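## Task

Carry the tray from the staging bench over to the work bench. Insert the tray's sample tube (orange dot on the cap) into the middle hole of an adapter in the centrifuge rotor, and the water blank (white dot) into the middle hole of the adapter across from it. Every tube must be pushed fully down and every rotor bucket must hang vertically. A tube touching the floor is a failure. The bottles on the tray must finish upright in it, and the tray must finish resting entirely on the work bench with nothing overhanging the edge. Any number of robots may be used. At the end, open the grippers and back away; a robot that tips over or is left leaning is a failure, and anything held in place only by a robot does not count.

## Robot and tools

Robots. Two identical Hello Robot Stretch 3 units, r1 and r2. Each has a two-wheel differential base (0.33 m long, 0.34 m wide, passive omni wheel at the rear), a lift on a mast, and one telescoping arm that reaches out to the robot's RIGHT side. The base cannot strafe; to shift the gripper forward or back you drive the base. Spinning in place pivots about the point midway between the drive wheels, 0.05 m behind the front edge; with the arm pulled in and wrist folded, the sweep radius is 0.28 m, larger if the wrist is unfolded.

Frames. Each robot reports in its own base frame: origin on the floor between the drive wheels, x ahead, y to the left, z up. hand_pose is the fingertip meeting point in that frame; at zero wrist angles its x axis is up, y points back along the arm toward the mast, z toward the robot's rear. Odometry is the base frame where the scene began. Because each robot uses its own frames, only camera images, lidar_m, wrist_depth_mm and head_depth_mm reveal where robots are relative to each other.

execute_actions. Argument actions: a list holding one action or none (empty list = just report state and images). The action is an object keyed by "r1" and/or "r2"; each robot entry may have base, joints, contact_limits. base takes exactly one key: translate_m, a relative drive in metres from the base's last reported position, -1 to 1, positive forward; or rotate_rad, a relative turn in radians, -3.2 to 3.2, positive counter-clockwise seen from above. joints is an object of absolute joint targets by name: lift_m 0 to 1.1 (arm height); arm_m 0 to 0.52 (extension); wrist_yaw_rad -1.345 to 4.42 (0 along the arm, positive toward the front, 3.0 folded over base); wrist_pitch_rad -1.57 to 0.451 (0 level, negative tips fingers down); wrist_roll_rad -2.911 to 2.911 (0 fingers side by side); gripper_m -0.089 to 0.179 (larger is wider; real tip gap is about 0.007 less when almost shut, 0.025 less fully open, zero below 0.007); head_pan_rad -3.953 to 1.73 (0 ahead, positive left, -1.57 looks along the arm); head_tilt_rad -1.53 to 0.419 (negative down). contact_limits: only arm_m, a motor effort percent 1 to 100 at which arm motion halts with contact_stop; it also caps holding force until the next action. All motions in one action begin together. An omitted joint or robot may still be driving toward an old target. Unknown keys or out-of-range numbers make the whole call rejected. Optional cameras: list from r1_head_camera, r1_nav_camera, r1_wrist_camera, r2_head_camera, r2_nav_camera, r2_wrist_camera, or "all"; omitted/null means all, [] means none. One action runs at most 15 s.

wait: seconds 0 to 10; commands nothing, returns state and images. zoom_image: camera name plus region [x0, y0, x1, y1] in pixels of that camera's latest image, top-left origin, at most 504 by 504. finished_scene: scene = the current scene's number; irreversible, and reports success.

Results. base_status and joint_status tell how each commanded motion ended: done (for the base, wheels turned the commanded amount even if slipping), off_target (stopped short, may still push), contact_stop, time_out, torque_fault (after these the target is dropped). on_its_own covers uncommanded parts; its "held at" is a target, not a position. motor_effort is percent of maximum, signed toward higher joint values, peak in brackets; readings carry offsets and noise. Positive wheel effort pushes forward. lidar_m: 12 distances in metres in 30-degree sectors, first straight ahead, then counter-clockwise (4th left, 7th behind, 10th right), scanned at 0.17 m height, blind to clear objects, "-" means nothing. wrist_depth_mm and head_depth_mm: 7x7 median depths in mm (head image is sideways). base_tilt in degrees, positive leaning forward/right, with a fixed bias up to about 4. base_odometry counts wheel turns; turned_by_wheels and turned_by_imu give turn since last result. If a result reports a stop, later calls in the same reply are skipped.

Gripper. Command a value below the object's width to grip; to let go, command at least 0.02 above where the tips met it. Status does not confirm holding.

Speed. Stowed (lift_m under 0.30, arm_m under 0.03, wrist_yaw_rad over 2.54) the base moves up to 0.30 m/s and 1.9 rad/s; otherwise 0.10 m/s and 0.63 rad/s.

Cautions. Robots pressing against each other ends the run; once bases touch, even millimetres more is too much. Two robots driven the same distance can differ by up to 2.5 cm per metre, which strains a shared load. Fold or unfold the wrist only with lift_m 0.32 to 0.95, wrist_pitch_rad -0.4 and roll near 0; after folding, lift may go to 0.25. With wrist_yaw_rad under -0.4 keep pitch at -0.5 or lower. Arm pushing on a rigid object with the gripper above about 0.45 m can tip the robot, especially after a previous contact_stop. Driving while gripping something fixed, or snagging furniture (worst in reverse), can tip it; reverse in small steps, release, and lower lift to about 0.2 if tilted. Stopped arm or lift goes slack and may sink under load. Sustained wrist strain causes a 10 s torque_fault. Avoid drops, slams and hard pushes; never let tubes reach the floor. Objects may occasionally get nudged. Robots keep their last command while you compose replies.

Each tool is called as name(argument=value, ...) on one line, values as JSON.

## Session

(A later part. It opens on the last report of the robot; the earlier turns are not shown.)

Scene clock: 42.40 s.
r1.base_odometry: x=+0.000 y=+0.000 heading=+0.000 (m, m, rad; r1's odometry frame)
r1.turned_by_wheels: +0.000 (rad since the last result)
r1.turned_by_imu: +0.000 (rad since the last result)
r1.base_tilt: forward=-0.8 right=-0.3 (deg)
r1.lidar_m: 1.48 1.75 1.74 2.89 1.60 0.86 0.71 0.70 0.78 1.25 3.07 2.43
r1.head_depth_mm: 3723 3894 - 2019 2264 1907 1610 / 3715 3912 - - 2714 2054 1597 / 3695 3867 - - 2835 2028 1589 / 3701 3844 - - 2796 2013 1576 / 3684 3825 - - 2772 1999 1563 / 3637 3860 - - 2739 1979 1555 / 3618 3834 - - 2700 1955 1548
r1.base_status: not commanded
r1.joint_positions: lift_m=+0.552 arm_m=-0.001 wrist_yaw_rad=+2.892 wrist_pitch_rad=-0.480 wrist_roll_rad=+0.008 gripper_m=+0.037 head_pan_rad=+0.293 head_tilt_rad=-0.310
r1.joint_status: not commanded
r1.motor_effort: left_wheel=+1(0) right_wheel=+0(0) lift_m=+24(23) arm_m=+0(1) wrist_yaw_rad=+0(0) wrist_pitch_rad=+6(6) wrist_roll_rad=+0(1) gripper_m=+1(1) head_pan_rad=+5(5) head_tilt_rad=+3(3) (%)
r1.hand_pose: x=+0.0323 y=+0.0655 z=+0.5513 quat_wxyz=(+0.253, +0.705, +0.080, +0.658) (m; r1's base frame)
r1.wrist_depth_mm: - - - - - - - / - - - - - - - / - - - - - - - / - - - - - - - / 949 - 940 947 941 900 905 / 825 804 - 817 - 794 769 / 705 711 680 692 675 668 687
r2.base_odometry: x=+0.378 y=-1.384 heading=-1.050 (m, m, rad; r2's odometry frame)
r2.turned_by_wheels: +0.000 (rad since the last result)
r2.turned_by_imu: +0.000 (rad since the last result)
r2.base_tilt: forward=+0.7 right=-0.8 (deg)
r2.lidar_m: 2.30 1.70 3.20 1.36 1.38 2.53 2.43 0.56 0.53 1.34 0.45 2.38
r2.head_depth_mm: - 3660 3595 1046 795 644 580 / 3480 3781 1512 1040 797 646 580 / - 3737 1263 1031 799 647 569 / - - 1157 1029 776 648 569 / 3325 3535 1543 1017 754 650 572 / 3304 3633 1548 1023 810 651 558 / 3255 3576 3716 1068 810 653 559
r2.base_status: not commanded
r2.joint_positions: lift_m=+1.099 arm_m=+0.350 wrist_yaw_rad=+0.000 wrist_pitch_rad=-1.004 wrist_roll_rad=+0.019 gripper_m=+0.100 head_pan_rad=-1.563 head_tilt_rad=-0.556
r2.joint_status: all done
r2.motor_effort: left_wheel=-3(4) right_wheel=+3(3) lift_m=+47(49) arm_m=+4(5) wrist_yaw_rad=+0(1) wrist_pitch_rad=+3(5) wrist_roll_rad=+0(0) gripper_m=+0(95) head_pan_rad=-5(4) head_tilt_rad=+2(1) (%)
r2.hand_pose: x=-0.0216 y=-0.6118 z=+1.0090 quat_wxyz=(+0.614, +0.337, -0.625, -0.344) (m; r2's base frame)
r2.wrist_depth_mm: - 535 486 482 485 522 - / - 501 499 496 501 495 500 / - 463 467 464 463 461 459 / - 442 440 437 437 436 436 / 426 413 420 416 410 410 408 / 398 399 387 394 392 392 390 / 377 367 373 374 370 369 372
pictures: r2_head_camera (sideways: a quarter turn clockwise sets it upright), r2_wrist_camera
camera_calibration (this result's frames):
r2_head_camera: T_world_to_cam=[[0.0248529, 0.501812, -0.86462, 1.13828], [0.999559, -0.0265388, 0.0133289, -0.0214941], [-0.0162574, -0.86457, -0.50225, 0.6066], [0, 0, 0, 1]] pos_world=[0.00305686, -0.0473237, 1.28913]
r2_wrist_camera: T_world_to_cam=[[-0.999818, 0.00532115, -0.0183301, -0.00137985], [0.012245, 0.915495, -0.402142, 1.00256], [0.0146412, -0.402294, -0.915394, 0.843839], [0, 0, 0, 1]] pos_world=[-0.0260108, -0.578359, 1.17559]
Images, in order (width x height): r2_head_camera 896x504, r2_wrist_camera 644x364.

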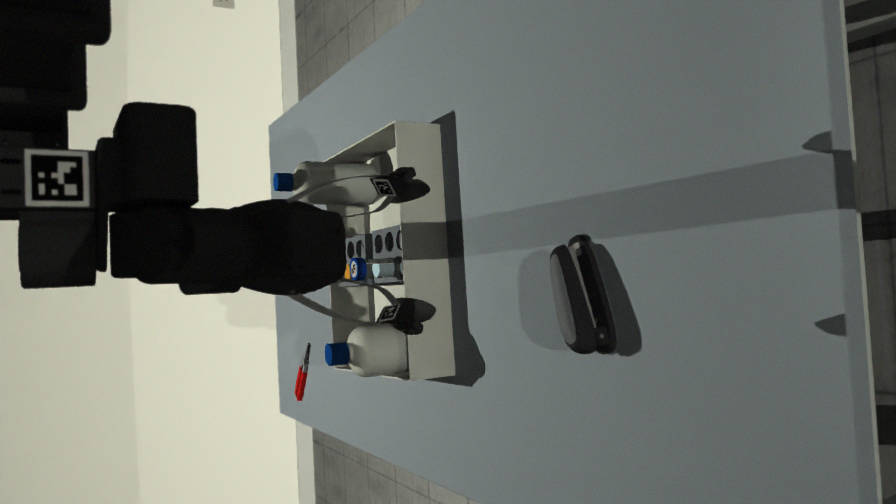

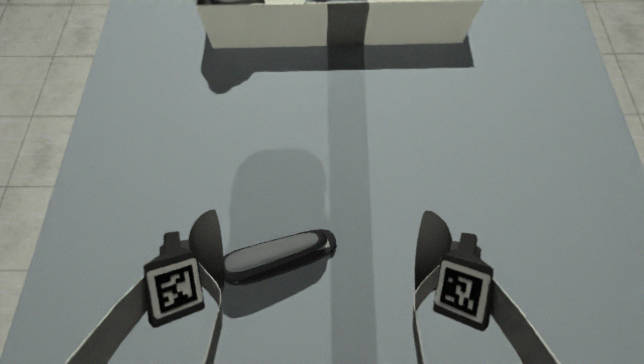

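execute_actions(actions=[{"r2":{"base":{"translate_m":-0.7},"joints":{"arm_m":0,"wrist_pitch_rad":-1.57,"gripper_m":0.08}}}], cameras=[])

execute_actions(actions=[{"r2":{"base":{"rotate_rad":1.57}}}], cameras=[])

execute_actions(actions=[{"r2":{"base":{"translate_m":-1.0},"joints":{"head_tilt_rad":-0.75}}}], cameras=["r2_head_camera"])

execute_actions(actions=[{"r2":{"joints":{"arm_m":0.36}}}], cameras=["r2_head_camera","r2_wrist_camera"])

Scene clock: 54.60 s.
r1.base_odometry: x=+0.000 y=+0.000 heading=+0.000 (m, m, rad; r1's odometry frame)
r1.turned_by_wheels: +0.000 (rad since the last result)
r1.turned_by_imu: +0.001 (rad since the last result)
r1.base_tilt: forward=-0.7 right=-0.2 (deg)
r1.lidar_m: 1.48 2.40 1.74 2.89 1.60 0.85 0.71 0.70 0.78 1.24 3.10 2.43
r1.head_depth_mm: 3695 3924 - 2035 2282 1898 1614 / 3729 3891 - - 2722 2036 1598 / 3733 3872 - - 2808 2042 1587 / 3689 3876 - - 2781 2014 1574 / 3667 3883 - - 2759 1991 1563 / 3614 3806 - - 2744 1986 1551 / 3639 3774 3979 - 2498 1967 1538
r1.base_status: not commanded
r1.joint_positions: lift_m=+0.552 arm_m=-0.001 wrist_yaw_rad=+2.892 wrist_pitch_rad=-0.480 wrist_roll_rad=+0.008 gripper_m=+0.037 head_pan_rad=+0.293 head_tilt_rad=-0.310
r1.joint_status: not commanded
r1.motor_effort: left_wheel=+1(1) right_wheel=-1(1) lift_m=+24(24) arm_m=+0(1) wrist_yaw_rad=+0(0) wrist_pitch_rad=+6(6) wrist_roll_rad=+0(0) gripper_m=+1(0) head_pan_rad=+5(5) head_tilt_rad=+3(3) (%)
r1.hand_pose: x=+0.0323 y=+0.0655 z=+0.5513 quat_wxyz=(+0.253, +0.705, +0.080, +0.658) (m; r1's base frame)
r1.wrist_depth_mm: - - - - - - - / - - - - - - - / - - - - - - - / - - - - - - - / 928 - 955 914 950 895 912 / 821 811 - 800 - 808 773 / 701 704 686 679 656 677 660
r2.base_odometry: x=+0.029 y=-0.776 heading=-1.050 (m, m, rad; r2's odometry frame)
r2.turned_by_wheels: +0.000 (rad since the last result)
r2.turned_by_imu: -0.001 (rad since the last result)
r2.base_tilt: forward=+0.7 right=-0.8 (deg)
r2.lidar_m: 2.38 2.38 1.62 1.36 2.51 1.81 1.73 1.79 2.43 1.22 0.49 1.01
r2.head_depth_mm: - - - - - - - / - - - - - - - / - - - - - - - / - - 3770 2439 - - - / 3335 3607 3691 2555 1933 1574 1320 / 3315 3633 3163 2461 1886 1532 1317 / 3299 3529 1552 1121 1891 1584 1244
r2.base_status: done
r2.joint_positions: lift_m=+1.099 arm_m=+0.000 wrist_yaw_rad=+0.001 wrist_pitch_rad=-1.548 wrist_roll_rad=+0.019 gripper_m=+0.080 head_pan_rad=-1.563 head_tilt_rad=-0.556
r2.joint_status: all done
joint sent to its limit — the command would take r2.wrist_pitch_rad past its lower limit, so that joint was sent only as far as its limit.
r2.motor_effort: left_wheel=-3(8) right_wheel=+3(3) lift_m=+47(47) arm_m=-1(1) wrist_yaw_rad=+0(0) wrist_pitch_rad=-2(1) wrist_roll_rad=+0(0) gripper_m=+0(83) head_pan_rad=-4(4) head_tilt_rad=+1(1) (%)
r2.hand_pose: x=-0.0216 y=-0.1270 z=+0.9814 quat_wxyz=(+0.501, +0.490, -0.510, -0.499) (m; r2's base frame)
r2.wrist_depth_mm: - - - - - - - / - - - - - - - / - - - - - - - / - - - - - - - / - - - - - - - / - - - - - - - / - - - - - - -
pictures: none
No camera images: the call's "cameras" was empty. Leave "cameras" out to get every camera's image.

Scene clock: 58.07 s.
r1.base_odometry: x=+0.000 y=+0.000 heading=+0.000 (m, m, rad; r1's odometry frame)
r1.turned_by_wheels: +0.000 (rad since the last result)
r1.turned_by_imu: +0.000 (rad since the last result)
r1.base_tilt: forward=-0.8 right=-0.3 (deg)
r1.lidar_m: 1.48 2.40 1.75 2.89 1.60 0.85 0.71 0.70 0.78 1.24 3.10 2.43
r1.head_depth_mm: 3711 3893 - 2027 2258 1912 1615 / 3692 3877 - - 2713 2043 1601 / 3656 3873 - - 2870 2021 1582 / 3680 3893 - - 2818 2010 1572 / 3667 3857 - - 2794 2002 1561 / 3640 3826 - - 2751 1983 1553 / 3612 3808 - - 2575 1970 1543
r1.base_status: not commanded
r1.joint_positions: lift_m=+0.552 arm_m=-0.001 wrist_yaw_rad=+2.892 wrist_pitch_rad=-0.480 wrist_roll_rad=+0.008 gripper_m=+0.037 head_pan_rad=+0.293 head_tilt_rad=-0.310
r1.joint_status: not commanded
r1.motor_effort: left_wheel=+1(0) right_wheel=-1(1) lift_m=+24(24) arm_m=+0(0) wrist_yaw_rad=+0(0) wrist_pitch_rad=+6(7) wrist_roll_rad=+0(1) gripper_m=+0(1) head_pan_rad=+5(5) head_tilt_rad=+3(3) (%)
r1.hand_pose: x=+0.0323 y=+0.0655 z=+0.5513 quat_wxyz=(+0.253, +0.705, +0.080, +0.658) (m; r1's base frame)
r1.wrist_depth_mm: - - - - - - - / - - - - - - - / - - - - - - - / - - - - - - - / 957 - 942 912 958 941 881 / 847 810 - 780 - 777 773 / 706 715 690 698 675 691 668
r2.base_odometry: x=+0.029 y=-0.776 heading=+0.520 (m, m, rad; r2's odometry frame)
r2.turned_by_wheels: +1.570 (rad since the last result)
r2.turned_by_imu: +1.581 (rad since the last result)
r2.base_tilt: forward=+0.7 right=-0.9 (deg)
r2.lidar_m: 1.36 2.50 1.81 1.73 1.80 2.43 1.22 0.49 1.01 2.37 2.37 1.62
r2.head_depth_mm: - - - - - - - / - - - - - - - / - - - - - - - / - - 3045 2460 - - - / 2572 2774 3088 2561 1940 1577 1322 / 2552 2773 3022 2554 1970 1568 1321 / 2489 2651 2977 2462 1951 1587 1320
r2.base_status: done
r2.joint_positions: lift_m=+1.099 arm_m=+0.000 wrist_yaw_rad=+0.001 wrist_pitch_rad=-1.548 wrist_roll_rad=+0.019 gripper_m=+0.080 head_pan_rad=-1.563 head_tilt_rad=-0.556
r2.joint_status: not commanded
r2.motor_effort: left_wheel=-4(9) right_wheel=+3(7) lift_m=+47(47) arm_m=-1(1) wrist_yaw_rad=+0(0) wrist_pitch_rad=-2(2) wrist_roll_rad=+0(0) gripper_m=-1(0) head_pan_rad=-3(4) head_tilt_rad=+2(2) (%)
r2.hand_pose: x=-0.0216 y=-0.1270 z=+0.9814 quat_wxyz=(+0.501, +0.490, -0.510, -0.499) (m; r2's base frame)
r2.wrist_depth_mm: - - - - - - 469 / - - - - - 914 - / - - - - - - - / - - - - - - - / - - - - - - - / - - - - - - - / - - - - - - -
pictures: none
No camera images: the call's "cameras" was empty. Leave "cameras" out to get every camera's image.

Scene clock: 69.03 s.
r1.base_odometry: x=+0.000 y=+0.000 heading=+0.000 (m, m, rad; r1's odometry frame)
r1.turned_by_wheels: +0.000 (rad since the last result)
r1.turned_by_imu: +0.001 (rad since the last result)
r1.base_tilt: forward=-0.8 right=-0.3 (deg)
r1.lidar_m: 1.48 4.08 1.74 2.88 1.60 0.86 0.70 0.70 0.78 1.24 3.08 2.44
r1.head_depth_mm: 3749 3917 - 2012 2269 1910 1615 / 3748 3925 - - 2699 2059 1593 / 3677 3867 - - 2847 2037 1588 / 3705 3861 - - 2794 2019 1583 / 3678 3857 - - 2777 2009 1566 / 3608 3780 - - 2726 1991 1555 / 3635 3813 - - 2708 1956 1543
r1.base_status: not commanded
r1.joint_positions: lift_m=+0.552 arm_m=-0.001 wrist_yaw_rad=+2.892 wrist_pitch_rad=-0.480 wrist_roll_rad=+0.008 gripper_m=+0.037 head_pan_rad=+0.293 head_tilt_rad=-0.310
r1.joint_status: not commanded
r1.motor_effort: left_wheel=+1(0) right_wheel=-1(0) lift_m=+23(24) arm_m=+0(1) wrist_yaw_rad=+0(0) wrist_pitch_rad=+6(6) wrist_roll_rad=+0(1) gripper_m=+1(2) head_pan_rad=+5(5) head_tilt_rad=+4(3) (%)
r1.hand_pose: x=+0.0323 y=+0.0655 z=+0.5513 quat_wxyz=(+0.253, +0.705, +0.080, +0.658) (m; r1's base frame)
r1.wrist_depth_mm: - - - - - - - / - - - - - - - / - - - - - - - / - - - - - - - / 992 - 946 924 963 894 885 / 841 820 - 822 - 769 780 / 721 702 689 688 688 684 674
r2.base_odometry: x=-0.839 y=-1.273 heading=+0.520 (m, m, rad; r2's odometry frame)
r2.turned_by_wheels: +0.000 (rad since the last result)
r2.turned_by_imu: -0.001 (rad since the last result)
r2.base_tilt: forward=+0.8 right=-0.8 (deg)
r2.lidar_m: 2.35 2.48 1.79 1.72 1.78 2.41 2.90 0.45 0.32 0.31 0.32 0.43
r2.head_depth_mm: - - - - - - - / - - - - - - - / - - - - - - - / 2637 - - - - - 1166 / 2595 2904 947 780 660 575 1173 / 2647 2920 1016 802 663 564 1161 / 2587 2953 1021 805 662 564 1133
r2.base_status: done
r2.joint_positions: lift_m=+1.099 arm_m=+0.000 wrist_yaw_rad=+0.001 wrist_pitch_rad=-1.548 wrist_roll_rad=+0.019 gripper_m=+0.080 head_pan_rad=-1.563 head_tilt_rad=-0.740
r2.joint_status: all done
r2.motor_effort: left_wheel=-3(10) right_wheel=+3(3) lift_m=+46(47) arm_m=-1(1) wrist_yaw_rad=-1(0) wrist_pitch_rad=-2(2) wrist_roll_rad=+0(0) gripper_m=+0(0) head_pan_rad=-4(4) head_tilt_rad=-3(17) (%)
r2.hand_pose: x=-0.0216 y=-0.1270 z=+0.9814 quat_wxyz=(+0.501, +0.490, -0.510, -0.499) (m; r2's base frame)
r2.wrist_depth_mm: 358 359 354 353 354 353 352 / - - - - - - - / - - - - - - - / - - - - - - - / - - - - - - - / - - - - - - - / - - - - - - -
pictures: r2_head_camera (sideways: a quarter turn clockwise sets it upright)
camera_calibration (this result's frames):
r2_head_camera: T_world_to_cam=[[0.0237249, 0.651669, -0.758132, 0.999454], [0.999573, -0.0284142, 0.00685648, -0.0130654], [-0.0170736, -0.757971, -0.652065, 0.801508], [0, 0, 0, 1]] pos_world=[0.00303243, -0.0441646, 1.28044]
Images, in order (width x height): r2_head_camera 896x504.

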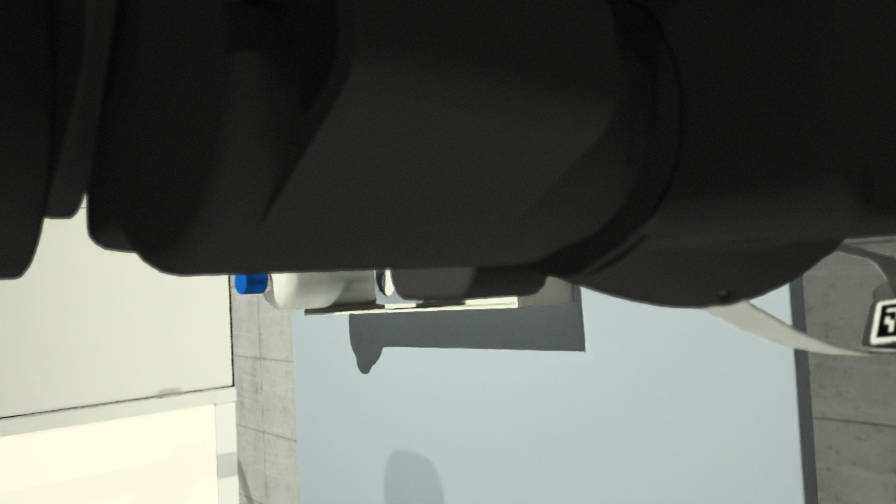

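Scene clock: 72.90 s.
r1.base_odometry: x=+0.000 y=+0.000 heading=+0.000 (m, m, rad; r1's odometry frame)
r1.turned_by_wheels: +0.000 (rad since the last result)
r1.turned_by_imu: +0.000 (rad since the last result)
r1.base_tilt: forward=-0.8 right=-0.4 (deg)
r1.lidar_m: 1.48 4.09 1.75 2.88 1.60 0.86 0.70 0.70 0.78 1.25 3.08 2.44
r1.head_depth_mm: 3704 3944 - 2016 2286 1904 1614 / 3702 3906 - - 2711 2070 1601 / 3715 3877 - - 2830 2031 1578 / 3700 3858 - - 2817 2021 1577 / 3636 3843 - - 2756 2001 1558 / 3628 3858 - - 2719 1979 1562 / 3611 3785 - - 2721 1970 1545
r1.base_status: not commanded
r1.joint_positions: lift_m=+0.552 arm_m=-0.001 wrist_yaw_rad=+2.892 wrist_pitch_rad=-0.480 wrist_roll_rad=+0.008 gripper_m=+0.037 head_pan_rad=+0.293 head_tilt_rad=-0.310
r1.joint_status: not commanded
r1.motor_effort: left_wheel=+0(0) right_wheel=-1(0) lift_m=+24(23) arm_m=+0(1) wrist_yaw_rad=+0(0) wrist_pitch_rad=+6(6) wrist_roll_rad=+1(1) gripper_m=+1(1) head_pan_rad=+5(5) head_tilt_rad=+4(4) (%)
r1.hand_pose: x=+0.0323 y=+0.0655 z=+0.5513 quat_wxyz=(+0.253, +0.705, +0.080, +0.658) (m; r1's base frame)
r1.wrist_depth_mm: - - - - - - - / - - - - - - - / - - - - - - - / - - - - - - - / 989 - 953 938 945 909 893 / 810 812 - 806 - 781 772 / 716 708 674 697 676 692 677
r2.base_odometry: x=-0.839 y=-1.273 heading=+0.520 (m, m, rad; r2's odometry frame)
r2.turned_by_wheels: +0.000 (rad since the last result)
r2.turned_by_imu: +0.000 (rad since the last result)
r2.base_tilt: forward=+0.7 right=-0.8 (deg)
r2.lidar_m: 2.35 2.48 1.79 1.72 1.77 2.41 2.89 0.45 0.32 0.31 0.32 0.43
r2.head_depth_mm: 2706 2971 1007 629 647 559 1169 / 2686 2915 934 771 643 560 1171 / 2705 2935 938 770 643 560 1169 / - - 831 774 638 562 1150 / 2616 2918 995 776 651 562 1153 / 2580 2928 1016 803 663 563 1155 / 2624 2871 1023 803 663 564 1137
r2.base_status: not commanded
r2.joint_positions: lift_m=+1.099 arm_m=+0.360 wrist_yaw_rad=-0.001 wrist_pitch_rad=-1.548 wrist_roll_rad=+0.019 gripper_m=+0.080 head_pan_rad=-1.563 head_tilt_rad=-0.741
r2.joint_status: all done
r2.motor_effort: left_wheel=-3(3) right_wheel=+3(3) lift_m=+47(47) arm_m=+4(5) wrist_yaw_rad=+1(0) wrist_pitch_rad=-2(2) wrist_roll_rad=+0(0) gripper_m=+0(0) head_pan_rad=-4(4) head_tilt_rad=-3(4) (%)
r2.hand_pose: x=-0.0216 y=-0.4864 z=+0.9814 quat_wxyz=(+0.501, +0.489, -0.510, -0.499) (m; r2's base frame)
r2.wrist_depth_mm: 354 356 352 325 345 323 319 / 363 362 363 361 360 356 318 / 373 368 371 367 369 313 228 / 382 379 380 377 372 359 245 / 393 391 389 390 388 388 388 / 406 404 401 401 400 399 400 / 417 414 411 413 410 408 406
pictures: r2_head_camera (sideways: a quarter turn clockwise sets it upright), r2_wrist_camera
camera_calibration (this result's frames):
r2_head_camera: T_world_to_cam=[[0.023746, 0.652129, -0.757736, 0.998938], [0.999572, -0.028456, 0.00683462, -0.0130369], [-0.0171051, -0.757574, -0.652525, 0.802107], [0, 0, 0, 1]] pos_world=[0.00303067, -0.0441515, 1.28042]
r2_wrist_camera: T_world_to_cam=[[-0.999807, 0.0147611, -0.0129473, -0.00322736], [0.0129626, 0.991506, 0.129416, 0.391934], [0.0147476, 0.129223, -0.991506, 1.20228], [0, 0, 0, 1]] pos_world=[-0.0260381, -0.54392, 1.14131]
Images, in order (width x height): r2_head_camera 896x504, r2_wrist_camera 644x364.

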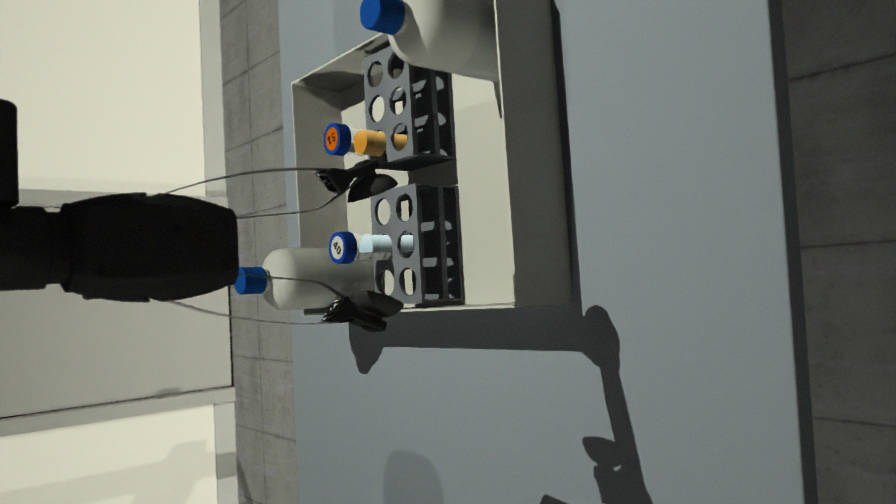

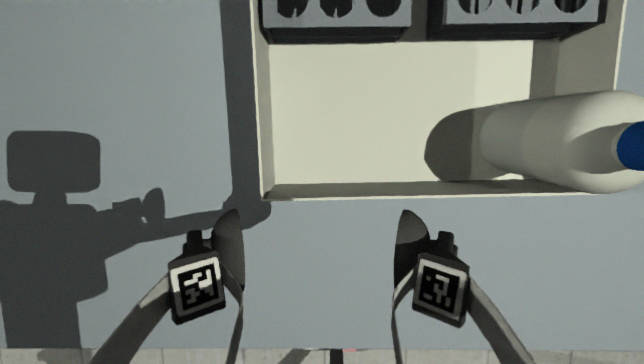

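execute_actions(actions=[{"r2":{"base":{"translate_m":-0.09},"joints":{"wrist_roll_rad":1.57,"gripper_m":0.06}},"r1":{"base":{"rotate_rad":1.35},"joints":{"lift_m":0.28,"head_pan_rad":-1.3,"head_tilt_rad":-0.7}}}], cameras=[])

execute_actions(actions=[{"r1":{"base":{"translate_m":1.0}},"r2":{"joints":{"lift_m":1.0}}}], cameras=["r2_head_camera","r2_wrist_camera"])

execute_actions(actions=[{"r1":{"base":{"translate_m":0.8}}}], cameras=[])

execute_actions(actions=[{"r1":{"base":{"rotate_rad":0.57},"joints":{"head_pan_rad":-1.57}}}], cameras=["r1_head_camera","r1_nav_camera"])

Scene clock: 80.30 s.
r1.base_odometry: x=+0.000 y=+0.000 heading=+1.350 (m, m, rad; r1's odometry frame)
r1.turned_by_wheels: +1.350 (rad since the last result)
r1.turned_by_imu: +1.353 (rad since the last result)
r1.base_tilt: forward=-0.8 right=-0.2 (deg)
r1.lidar_m: 2.73 3.12 1.03 0.74 0.71 0.72 0.97 2.42 2.46 1.48 4.09 1.74
r1.head_depth_mm: - 1688 2751 2135 1711 1436 1233 / - 1663 2579 2124 1704 1428 1225 / 3852 1774 2439 1969 1694 1418 1222 / 3782 3760 2607 2099 1676 1414 1213 / 3658 3942 2717 2064 1666 1401 1205 / 3597 3786 2682 2052 1654 1389 1206 / 3476 3702 2665 2042 1648 1389 1193
r1.base_status: done
r1.joint_positions: lift_m=+0.280 arm_m=-0.001 wrist_yaw_rad=+2.892 wrist_pitch_rad=-0.481 wrist_roll_rad=+0.008 gripper_m=+0.037 head_pan_rad=-1.293 head_tilt_rad=-0.692
r1.joint_status: all done
r1.motor_effort: left_wheel=-1(4) right_wheel=+2(5) lift_m=+21(22) arm_m=+0(1) wrist_yaw_rad=-1(0) wrist_pitch_rad=+6(7) wrist_roll_rad=+0(1) gripper_m=+0(1) head_pan_rad=-5(56) head_tilt_rad=-3(22) (%)
r1.hand_pose: x=+0.0322 y=+0.0654 z=+0.2790 quat_wxyz=(+0.253, +0.705, +0.080, +0.658) (m; r1's base frame)
r1.wrist_depth_mm: - 667 766 957 - - - / - 706 816 - - - - / 588 749 812 854 829 817 816 / 622 - 676 670 665 645 647 / 573 - 565 565 568 556 536 / 497 492 - 473 - 464 469 / - - - - 407 405 407
r2.base_odometry: x=-0.917 y=-1.318 heading=+0.520 (m, m, rad; r2's odometry frame)
r2.turned_by_wheels: +0.000 (rad since the last result)
r2.turned_by_imu: +0.000 (rad since the last result)
r2.base_tilt: forward=+0.8 right=-0.9 (deg)
r2.lidar_m: 2.44 2.48 1.80 1.72 1.78 2.41 2.80 0.45 0.32 0.31 0.32 0.44
r2.head_depth_mm: 2715 2963 1006 794 654 559 1171 / 2685 2993 1008 626 645 560 1173 / 2612 3007 933 749 642 561 1166 / - - 925 771 643 562 1151 / 2586 2949 847 773 635 562 1154 / 2589 2936 947 755 643 564 1154 / 2585 2865 1019 802 662 563 1135
r2.base_status: done
r2.joint_positions: lift_m=+1.099 arm_m=+0.360 wrist_yaw_rad=+0.000 wrist_pitch_rad=-1.548 wrist_roll_rad=+1.563 gripper_m=+0.060 head_pan_rad=-1.563 head_tilt_rad=-0.741
r2.joint_status: all done
r2.motor_effort: left_wheel=-3(9) right_wheel=+3(5) lift_m=+46(47) arm_m=+4(4) wrist_yaw_rad=+0(1) wrist_pitch_rad=-2(2) wrist_roll_rad=+5(4) gripper_m=+0(83) head_pan_rad=-4(3) head_tilt_rad=-3(3) (%)
r2.hand_pose: x=-0.0215 y=-0.4861 z=+0.9814 quat_wxyz=(+0.003, +0.002, -0.715, -0.699) (m; r2's base frame)
r2.wrist_depth_mm: 316 309 186 340 352 353 - / 363 333 240 358 360 362 - / 292 316 368 369 371 367 - / 385 351 380 377 378 380 - / 388 334 386 388 387 - - / 296 342 - 398 - - - / 420 417 364 411 411 - -
pictures: none
No camera images: the call's "cameras" was empty. Leave "cameras" out to get every camera's image.

Scene clock: 85.33 s.
r1.base_odometry: x=+0.219 y=+0.976 heading=+1.350 (m, m, rad; r1's odometry frame)
r1.turned_by_wheels: +0.000 (rad since the last result)
r1.turned_by_imu: +0.006 (rad since the last result)
r1.base_tilt: forward=-0.8 right=-0.3 (deg)
r1.lidar_m: 1.87 3.79 1.75 1.26 1.24 1.27 1.70 3.44 1.69 2.08 1.48 0.85
r1.head_depth_mm: 3523 3875 2832 2137 1709 1429 1227 / 3410 3718 2828 2106 1701 1428 1222 / 3337 3617 2775 2100 1693 1417 1225 / 3260 3568 2765 2084 1678 1416 1210 / 3166 3506 2702 2061 1673 1398 1210 / 3086 3388 2681 2050 1661 1401 1204 / 3011 3333 2655 2047 1644 1383 1201
r1.base_status: done
r1.joint_positions: lift_m=+0.280 arm_m=-0.001 wrist_yaw_rad=+2.892 wrist_pitch_rad=-0.481 wrist_roll_rad=+0.008 gripper_m=+0.037 head_pan_rad=-1.293 head_tilt_rad=-0.692
r1.joint_status: not commanded
r1.motor_effort: left_wheel=-2(6) right_wheel=+1(5) lift_m=+21(21) arm_m=-1(1) wrist_yaw_rad=+0(0) wrist_pitch_rad=+6(6) wrist_roll_rad=+0(1) gripper_m=+2(1) head_pan_rad=-5(5) head_tilt_rad=-3(3) (%)
r1.hand_pose: x=+0.0322 y=+0.0653 z=+0.2790 quat_wxyz=(+0.253, +0.705, +0.081, +0.658) (m; r1's base frame)
r1.wrist_depth_mm: - - - - - - - / - - - - - - - / 873 894 837 851 836 795 820 / 703 - 704 655 651 665 656 / 569 - 571 553 565 548 536 / 489 486 - 468 - 472 458 / - - - - 405 411 411
r2.base_odometry: x=-0.917 y=-1.318 heading=+0.520 (m, m, rad; r2's odometry frame)
r2.turned_by_wheels: +0.000 (rad since the last result)
r2.turned_by_imu: +0.000 (rad since the last result)
r2.base_tilt: forward=+0.7 right=-0.8 (deg)
r2.lidar_m: 2.43 2.47 1.79 1.72 1.78 2.40 2.81 0.45 0.32 0.31 0.32 0.43
r2.head_depth_mm: - - 1007 793 658 559 1170 / - 2986 974 626 644 561 1175 / - 3009 928 748 645 560 1172 / - - - 774 643 563 1156 / 2616 2868 833 772 636 561 1154 / 2585 2919 943 759 643 562 1154 / 2581 2889 1023 805 662 562 1138
r2.base_status: not commanded
r2.joint_positions: lift_m=+1.001 arm_m=+0.360 wrist_yaw_rad=+0.000 wrist_pitch_rad=-1.548 wrist_roll_rad=+1.563 gripper_m=+0.060 head_pan_rad=-1.563 head_tilt_rad=-0.741
r2.joint_status: all done
r2.motor_effort: left_wheel=-3(3) right_wheel=+3(3) lift_m=+19(45) arm_m=+4(3) wrist_yaw_rad=+1(0) wrist_pitch_rad=-2(1) wrist_roll_rad=+5(5) gripper_m=+0(0) head_pan_rad=-4(4) head_tilt_rad=-3(3) (%)
r2.hand_pose: x=-0.0215 y=-0.4861 z=+0.8826 quat_wxyz=(+0.003, +0.002, -0.715, -0.699) (m; r2's base frame)
r2.wrist_depth_mm: 232 131 127 258 259 259 262 / 212 263 148 265 265 264 969 / 216 270 273 271 273 271 - / 250 281 279 280 280 278 - / 241 286 286 288 286 286 - / 236 272 - 296 - 294 - / 241 268 301 302 304 301 -
pictures: r2_head_camera (sideways: a quarter turn clockwise sets it upright), r2_wrist_camera
camera_calibration (this result's frames):
r2_head_camera: T_world_to_cam=[[0.023746, 0.652129, -0.757736, 0.998938], [0.999572, -0.028456, 0.00683463, -0.0130369], [-0.0171051, -0.757574, -0.652525, 0.802107], [0, 0, 0, 1]] pos_world=[0.00303067, -0.0441515, 1.28042]
r2_wrist_camera: T_world_to_cam=[[-0.0121405, 0.999299, -0.0354243, 0.515284], [0.988522, 0.0173297, 0.15008, -0.0663266], [0.150589, -0.0331956, -0.988039, 1.02514], [0, 0, 0, 1]] pos_world=[-0.0825535, -0.479743, 1.04109]
Images, in order (width x height): r2_head_camera 896x504, r2_wrist_camera 644x364.

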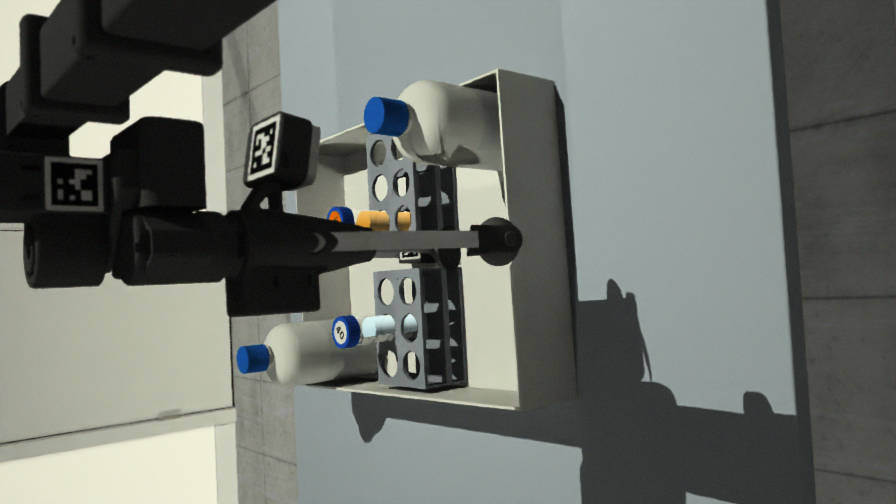

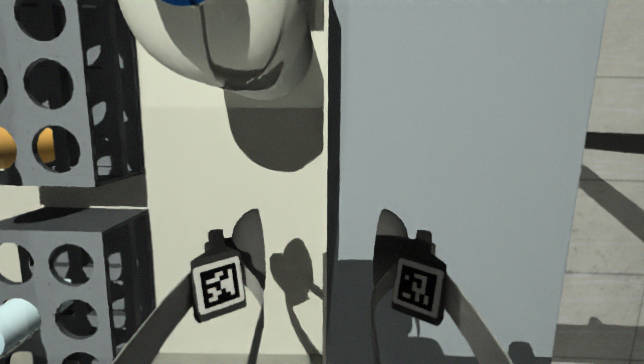

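Scene clock: 89.77 s.
r1.base_odometry: x=+0.395 y=+1.756 heading=+1.350 (m, m, rad; r1's odometry frame)
r1.turned_by_wheels: +0.000 (rad since the last result)
r1.turned_by_imu: +0.005 (rad since the last result)
r1.base_tilt: forward=-0.7 right=-0.2 (deg)
r1.lidar_m: 1.07 3.11 2.40 1.71 1.64 1.70 2.29 2.21 0.56 0.55 1.04 1.07
r1.head_depth_mm: 3096 3455 2855 2064 698 823 1229 / 3012 3424 2815 860 693 1356 1146 / 2912 3282 1128 856 688 1347 1219 / 2857 3197 1114 805 684 1317 1213 / 2774 3131 1100 842 678 612 1202 / 2710 3041 1087 833 673 594 1200 / 2660 2952 1076 827 670 578 1194
r1.base_status: done
r1.joint_positions: lift_m=+0.280 arm_m=-0.001 wrist_yaw_rad=+2.892 wrist_pitch_rad=-0.481 wrist_roll_rad=+0.008 gripper_m=+0.037 head_pan_rad=-1.293 head_tilt_rad=-0.692
r1.joint_status: not commanded
r1.motor_effort: left_wheel=-2(4) right_wheel=+2(6) lift_m=+21(21) arm_m=-1(1) wrist_yaw_rad=+0(1) wrist_pitch_rad=+7(7) wrist_roll_rad=+1(1) gripper_m=+1(1) head_pan_rad=-5(5) head_tilt_rad=-3(2) (%)
r1.hand_pose: x=+0.0322 y=+0.0653 z=+0.2789 quat_wxyz=(+0.253, +0.705, +0.081, +0.658) (m; r1's base frame)
r1.wrist_depth_mm: - - - - - - - / - - - - - - - / 891 864 854 844 814 804 802 / 694 - 686 676 679 643 638 / 578 - 563 555 570 541 542 / 495 492 - 465 - 466 463 / - - - - 406 401 404
r2.base_odometry: x=-0.917 y=-1.318 heading=+0.520 (m, m, rad; r2's odometry frame)
r2.turned_by_wheels: +0.000 (rad since the last result)
r2.turned_by_imu: +0.000 (rad since the last result)
r2.base_tilt: forward=+0.6 right=-0.9 (deg)
r2.lidar_m: 2.43 2.48 1.79 1.72 1.78 2.40 2.81 0.45 0.32 0.31 0.32 0.43
r2.head_depth_mm: - - 1008 795 657 560 1174 / - 2958 970 626 642 560 1177 / - 3063 934 749 643 561 1174 / - - - 773 643 561 1148 / 2611 2907 836 777 635 565 1152 / 2587 2826 946 756 641 564 1155 / 2584 2899 1021 804 660 564 1134
r2.base_status: not commanded
r2.joint_positions: lift_m=+1.001 arm_m=+0.360 wrist_yaw_rad=+0.000 wrist_pitch_rad=-1.548 wrist_roll_rad=+1.563 gripper_m=+0.060 head_pan_rad=-1.563 head_tilt_rad=-0.741
r2.joint_status: not commanded
r2.motor_effort: left_wheel=-3(3) right_wheel=+3(3) lift_m=+19(19) arm_m=+4(4) wrist_yaw_rad=+1(1) wrist_pitch_rad=-2(1) wrist_roll_rad=+5(5) gripper_m=+0(1) head_pan_rad=-3(4) head_tilt_rad=-3(3) (%)
r2.hand_pose: x=-0.0215 y=-0.4861 z=+0.8826 quat_wxyz=(+0.003, +0.002, -0.715, -0.699) (m; r2's base frame)
r2.wrist_depth_mm: 231 132 127 258 260 258 260 / 212 265 148 266 267 263 947 / 215 270 272 274 272 274 - / 249 282 280 279 280 277 - / 242 285 286 287 287 286 - / 236 274 - 296 - 295 - / 242 268 302 301 305 303 -
pictures: none
No camera images: the call's "cameras" was empty. Leave "cameras" out to get every camera's image.

Scene clock: 91.47 s.
r1.base_odometry: x=+0.395 y=+1.756 heading=+1.920 (m, m, rad; r1's odometry frame)
r1.turned_by_wheels: +0.570 (rad since the last result)
r1.turned_by_imu: +0.570 (rad since the last result)
r1.base_tilt: forward=-0.8 right=-0.3 (deg)
r1.lidar_m: 3.09 2.29 1.68 1.63 1.72 2.41 2.21 0.55 0.56 1.04 1.09 1.07
r1.head_depth_mm: 2704 3052 1150 868 697 610 1229 / 2738 3047 1134 842 692 609 1226 / 2719 3072 1124 851 688 618 1218 / 2774 3091 1110 849 684 615 1212 / 2765 3091 1101 839 679 612 1202 / 2715 3023 995 685 674 608 1192 / 782 941 985 688 671 1301 1196
r1.base_status: done
r1.joint_positions: lift_m=+0.280 arm_m=-0.001 wrist_yaw_rad=+2.892 wrist_pitch_rad=-0.481 wrist_roll_rad=+0.008 gripper_m=+0.037 head_pan_rad=-1.563 head_tilt_rad=-0.692
r1.joint_status: all done
r1.motor_effort: left_wheel=-2(6) right_wheel=+1(5) lift_m=+21(21) arm_m=+0(1) wrist_yaw_rad=+0(0) wrist_pitch_rad=+6(7) wrist_roll_rad=+1(1) gripper_m=+0(0) head_pan_rad=-4(33) head_tilt_rad=-4(3) (%)
r1.hand_pose: x=+0.0322 y=+0.0653 z=+0.2789 quat_wxyz=(+0.253, +0.705, +0.081, +0.658) (m; r1's base frame)
r1.wrist_depth_mm: - - - - - - - / - - - - - - - / 862 879 844 837 804 807 782 / 679 - 678 664 671 646 639 / 581 - 545 558 555 534 543 / 496 494 - 475 - 471 467 / - - - - 396 410 404
r2.base_odometry: x=-0.917 y=-1.318 heading=+0.520 (m, m, rad; r2's odometry frame)
r2.turned_by_wheels: +0.000 (rad since the last result)
r2.turned_by_imu: +0.000 (rad since the last result)
r2.base_tilt: forward=+0.7 right=-0.8 (deg)
r2.lidar_m: 2.43 2.48 1.79 1.72 1.78 2.41 2.81 0.45 0.32 0.31 0.32 0.43
r2.head_depth_mm: - - 1007 797 655 558 1170 / - 2973 976 625 645 560 1175 / - 3035 932 750 643 562 1173 / - - - 772 643 560 1155 / 2615 2889 831 774 635 562 1151 / 2578 2919 944 757 643 562 1153 / 2531 2830 1023 803 662 564 1135
r2.base_status: not commanded
r2.joint_positions: lift_m=+1.001 arm_m=+0.360 wrist_yaw_rad=+0.000 wrist_pitch_rad=-1.548 wrist_roll_rad=+1.563 gripper_m=+0.060 head_pan_rad=-1.563 head_tilt_rad=-0.741
r2.joint_status: not commanded
r2.motor_effort: left_wheel=-3(3) right_wheel=+3(3) lift_m=+19(19) arm_m=+4(4) wrist_yaw_rad=-1(1) wrist_pitch_rad=-1(1) wrist_roll_rad=+5(5) gripper_m=+0(0) head_pan_rad=-4(4) head_tilt_rad=-3(4) (%)
r2.hand_pose: x=-0.0215 y=-0.4861 z=+0.8826 quat_wxyz=(+0.003, +0.002, -0.715, -0.699) (m; r2's base frame)
r2.wrist_depth_mm: 232 132 127 259 259 259 260 / 213 265 148 266 267 265 973 / 216 271 270 274 273 271 - / 250 280 280 279 279 280 - / 242 286 286 287 287 287 - / 236 272 - 295 - 295 - / 242 269 301 302 305 302 -
pictures: r1_head_camera (sideways: a quarter turn clockwise sets it upright), r1_nav_camera (sideways: a quarter turn counterclockwise sets it upright)
camera_calibration (this result's frames):
r1_head_camera: T_world_to_cam=[[-0.0465514, 0.624536, -0.779608, 1.03932], [0.998725, 0.0138412, -0.0485472, 0.05845], [-0.0195288, -0.780874, -0.624384, 0.773981], [0, 0, 0, 1]] pos_world=[0.00512139, -0.0455228, 1.29636]
r1_nav_camera: T_world_to_cam=[[-0.00855525, -0.633952, 0.773325, -0.966148], [-0.999208, -0.0246351, -0.0312494, 0.0987628], [0.0388615, -0.77298, -0.633239, 0.784553], [0, 0, 0, 1]] pos_world=[0.05993, -0.00361524, 1.24704]
Images, in order (width x height): r1_head_camera 896x504, r1_nav_camera 672x504.

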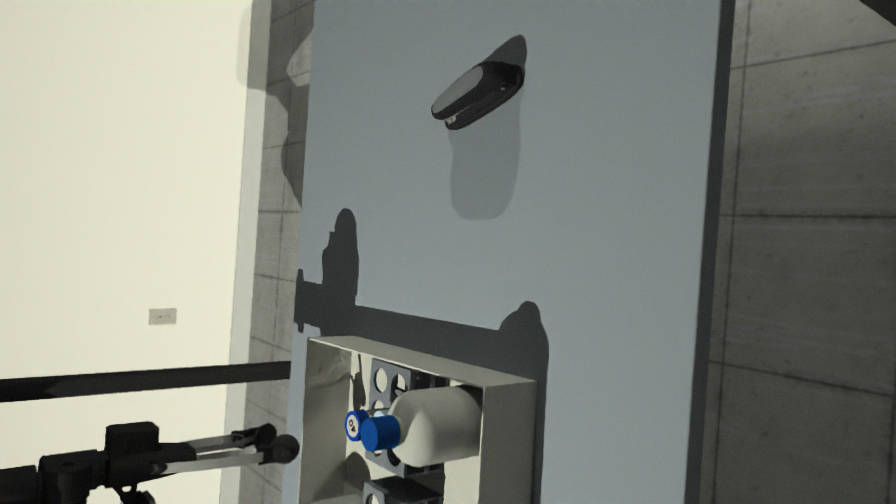

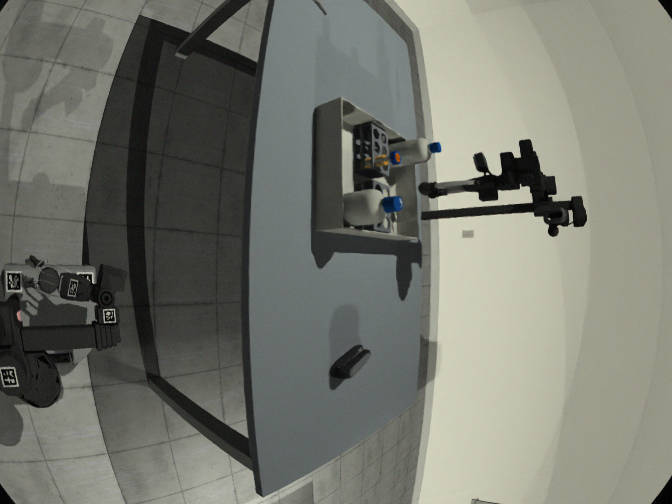

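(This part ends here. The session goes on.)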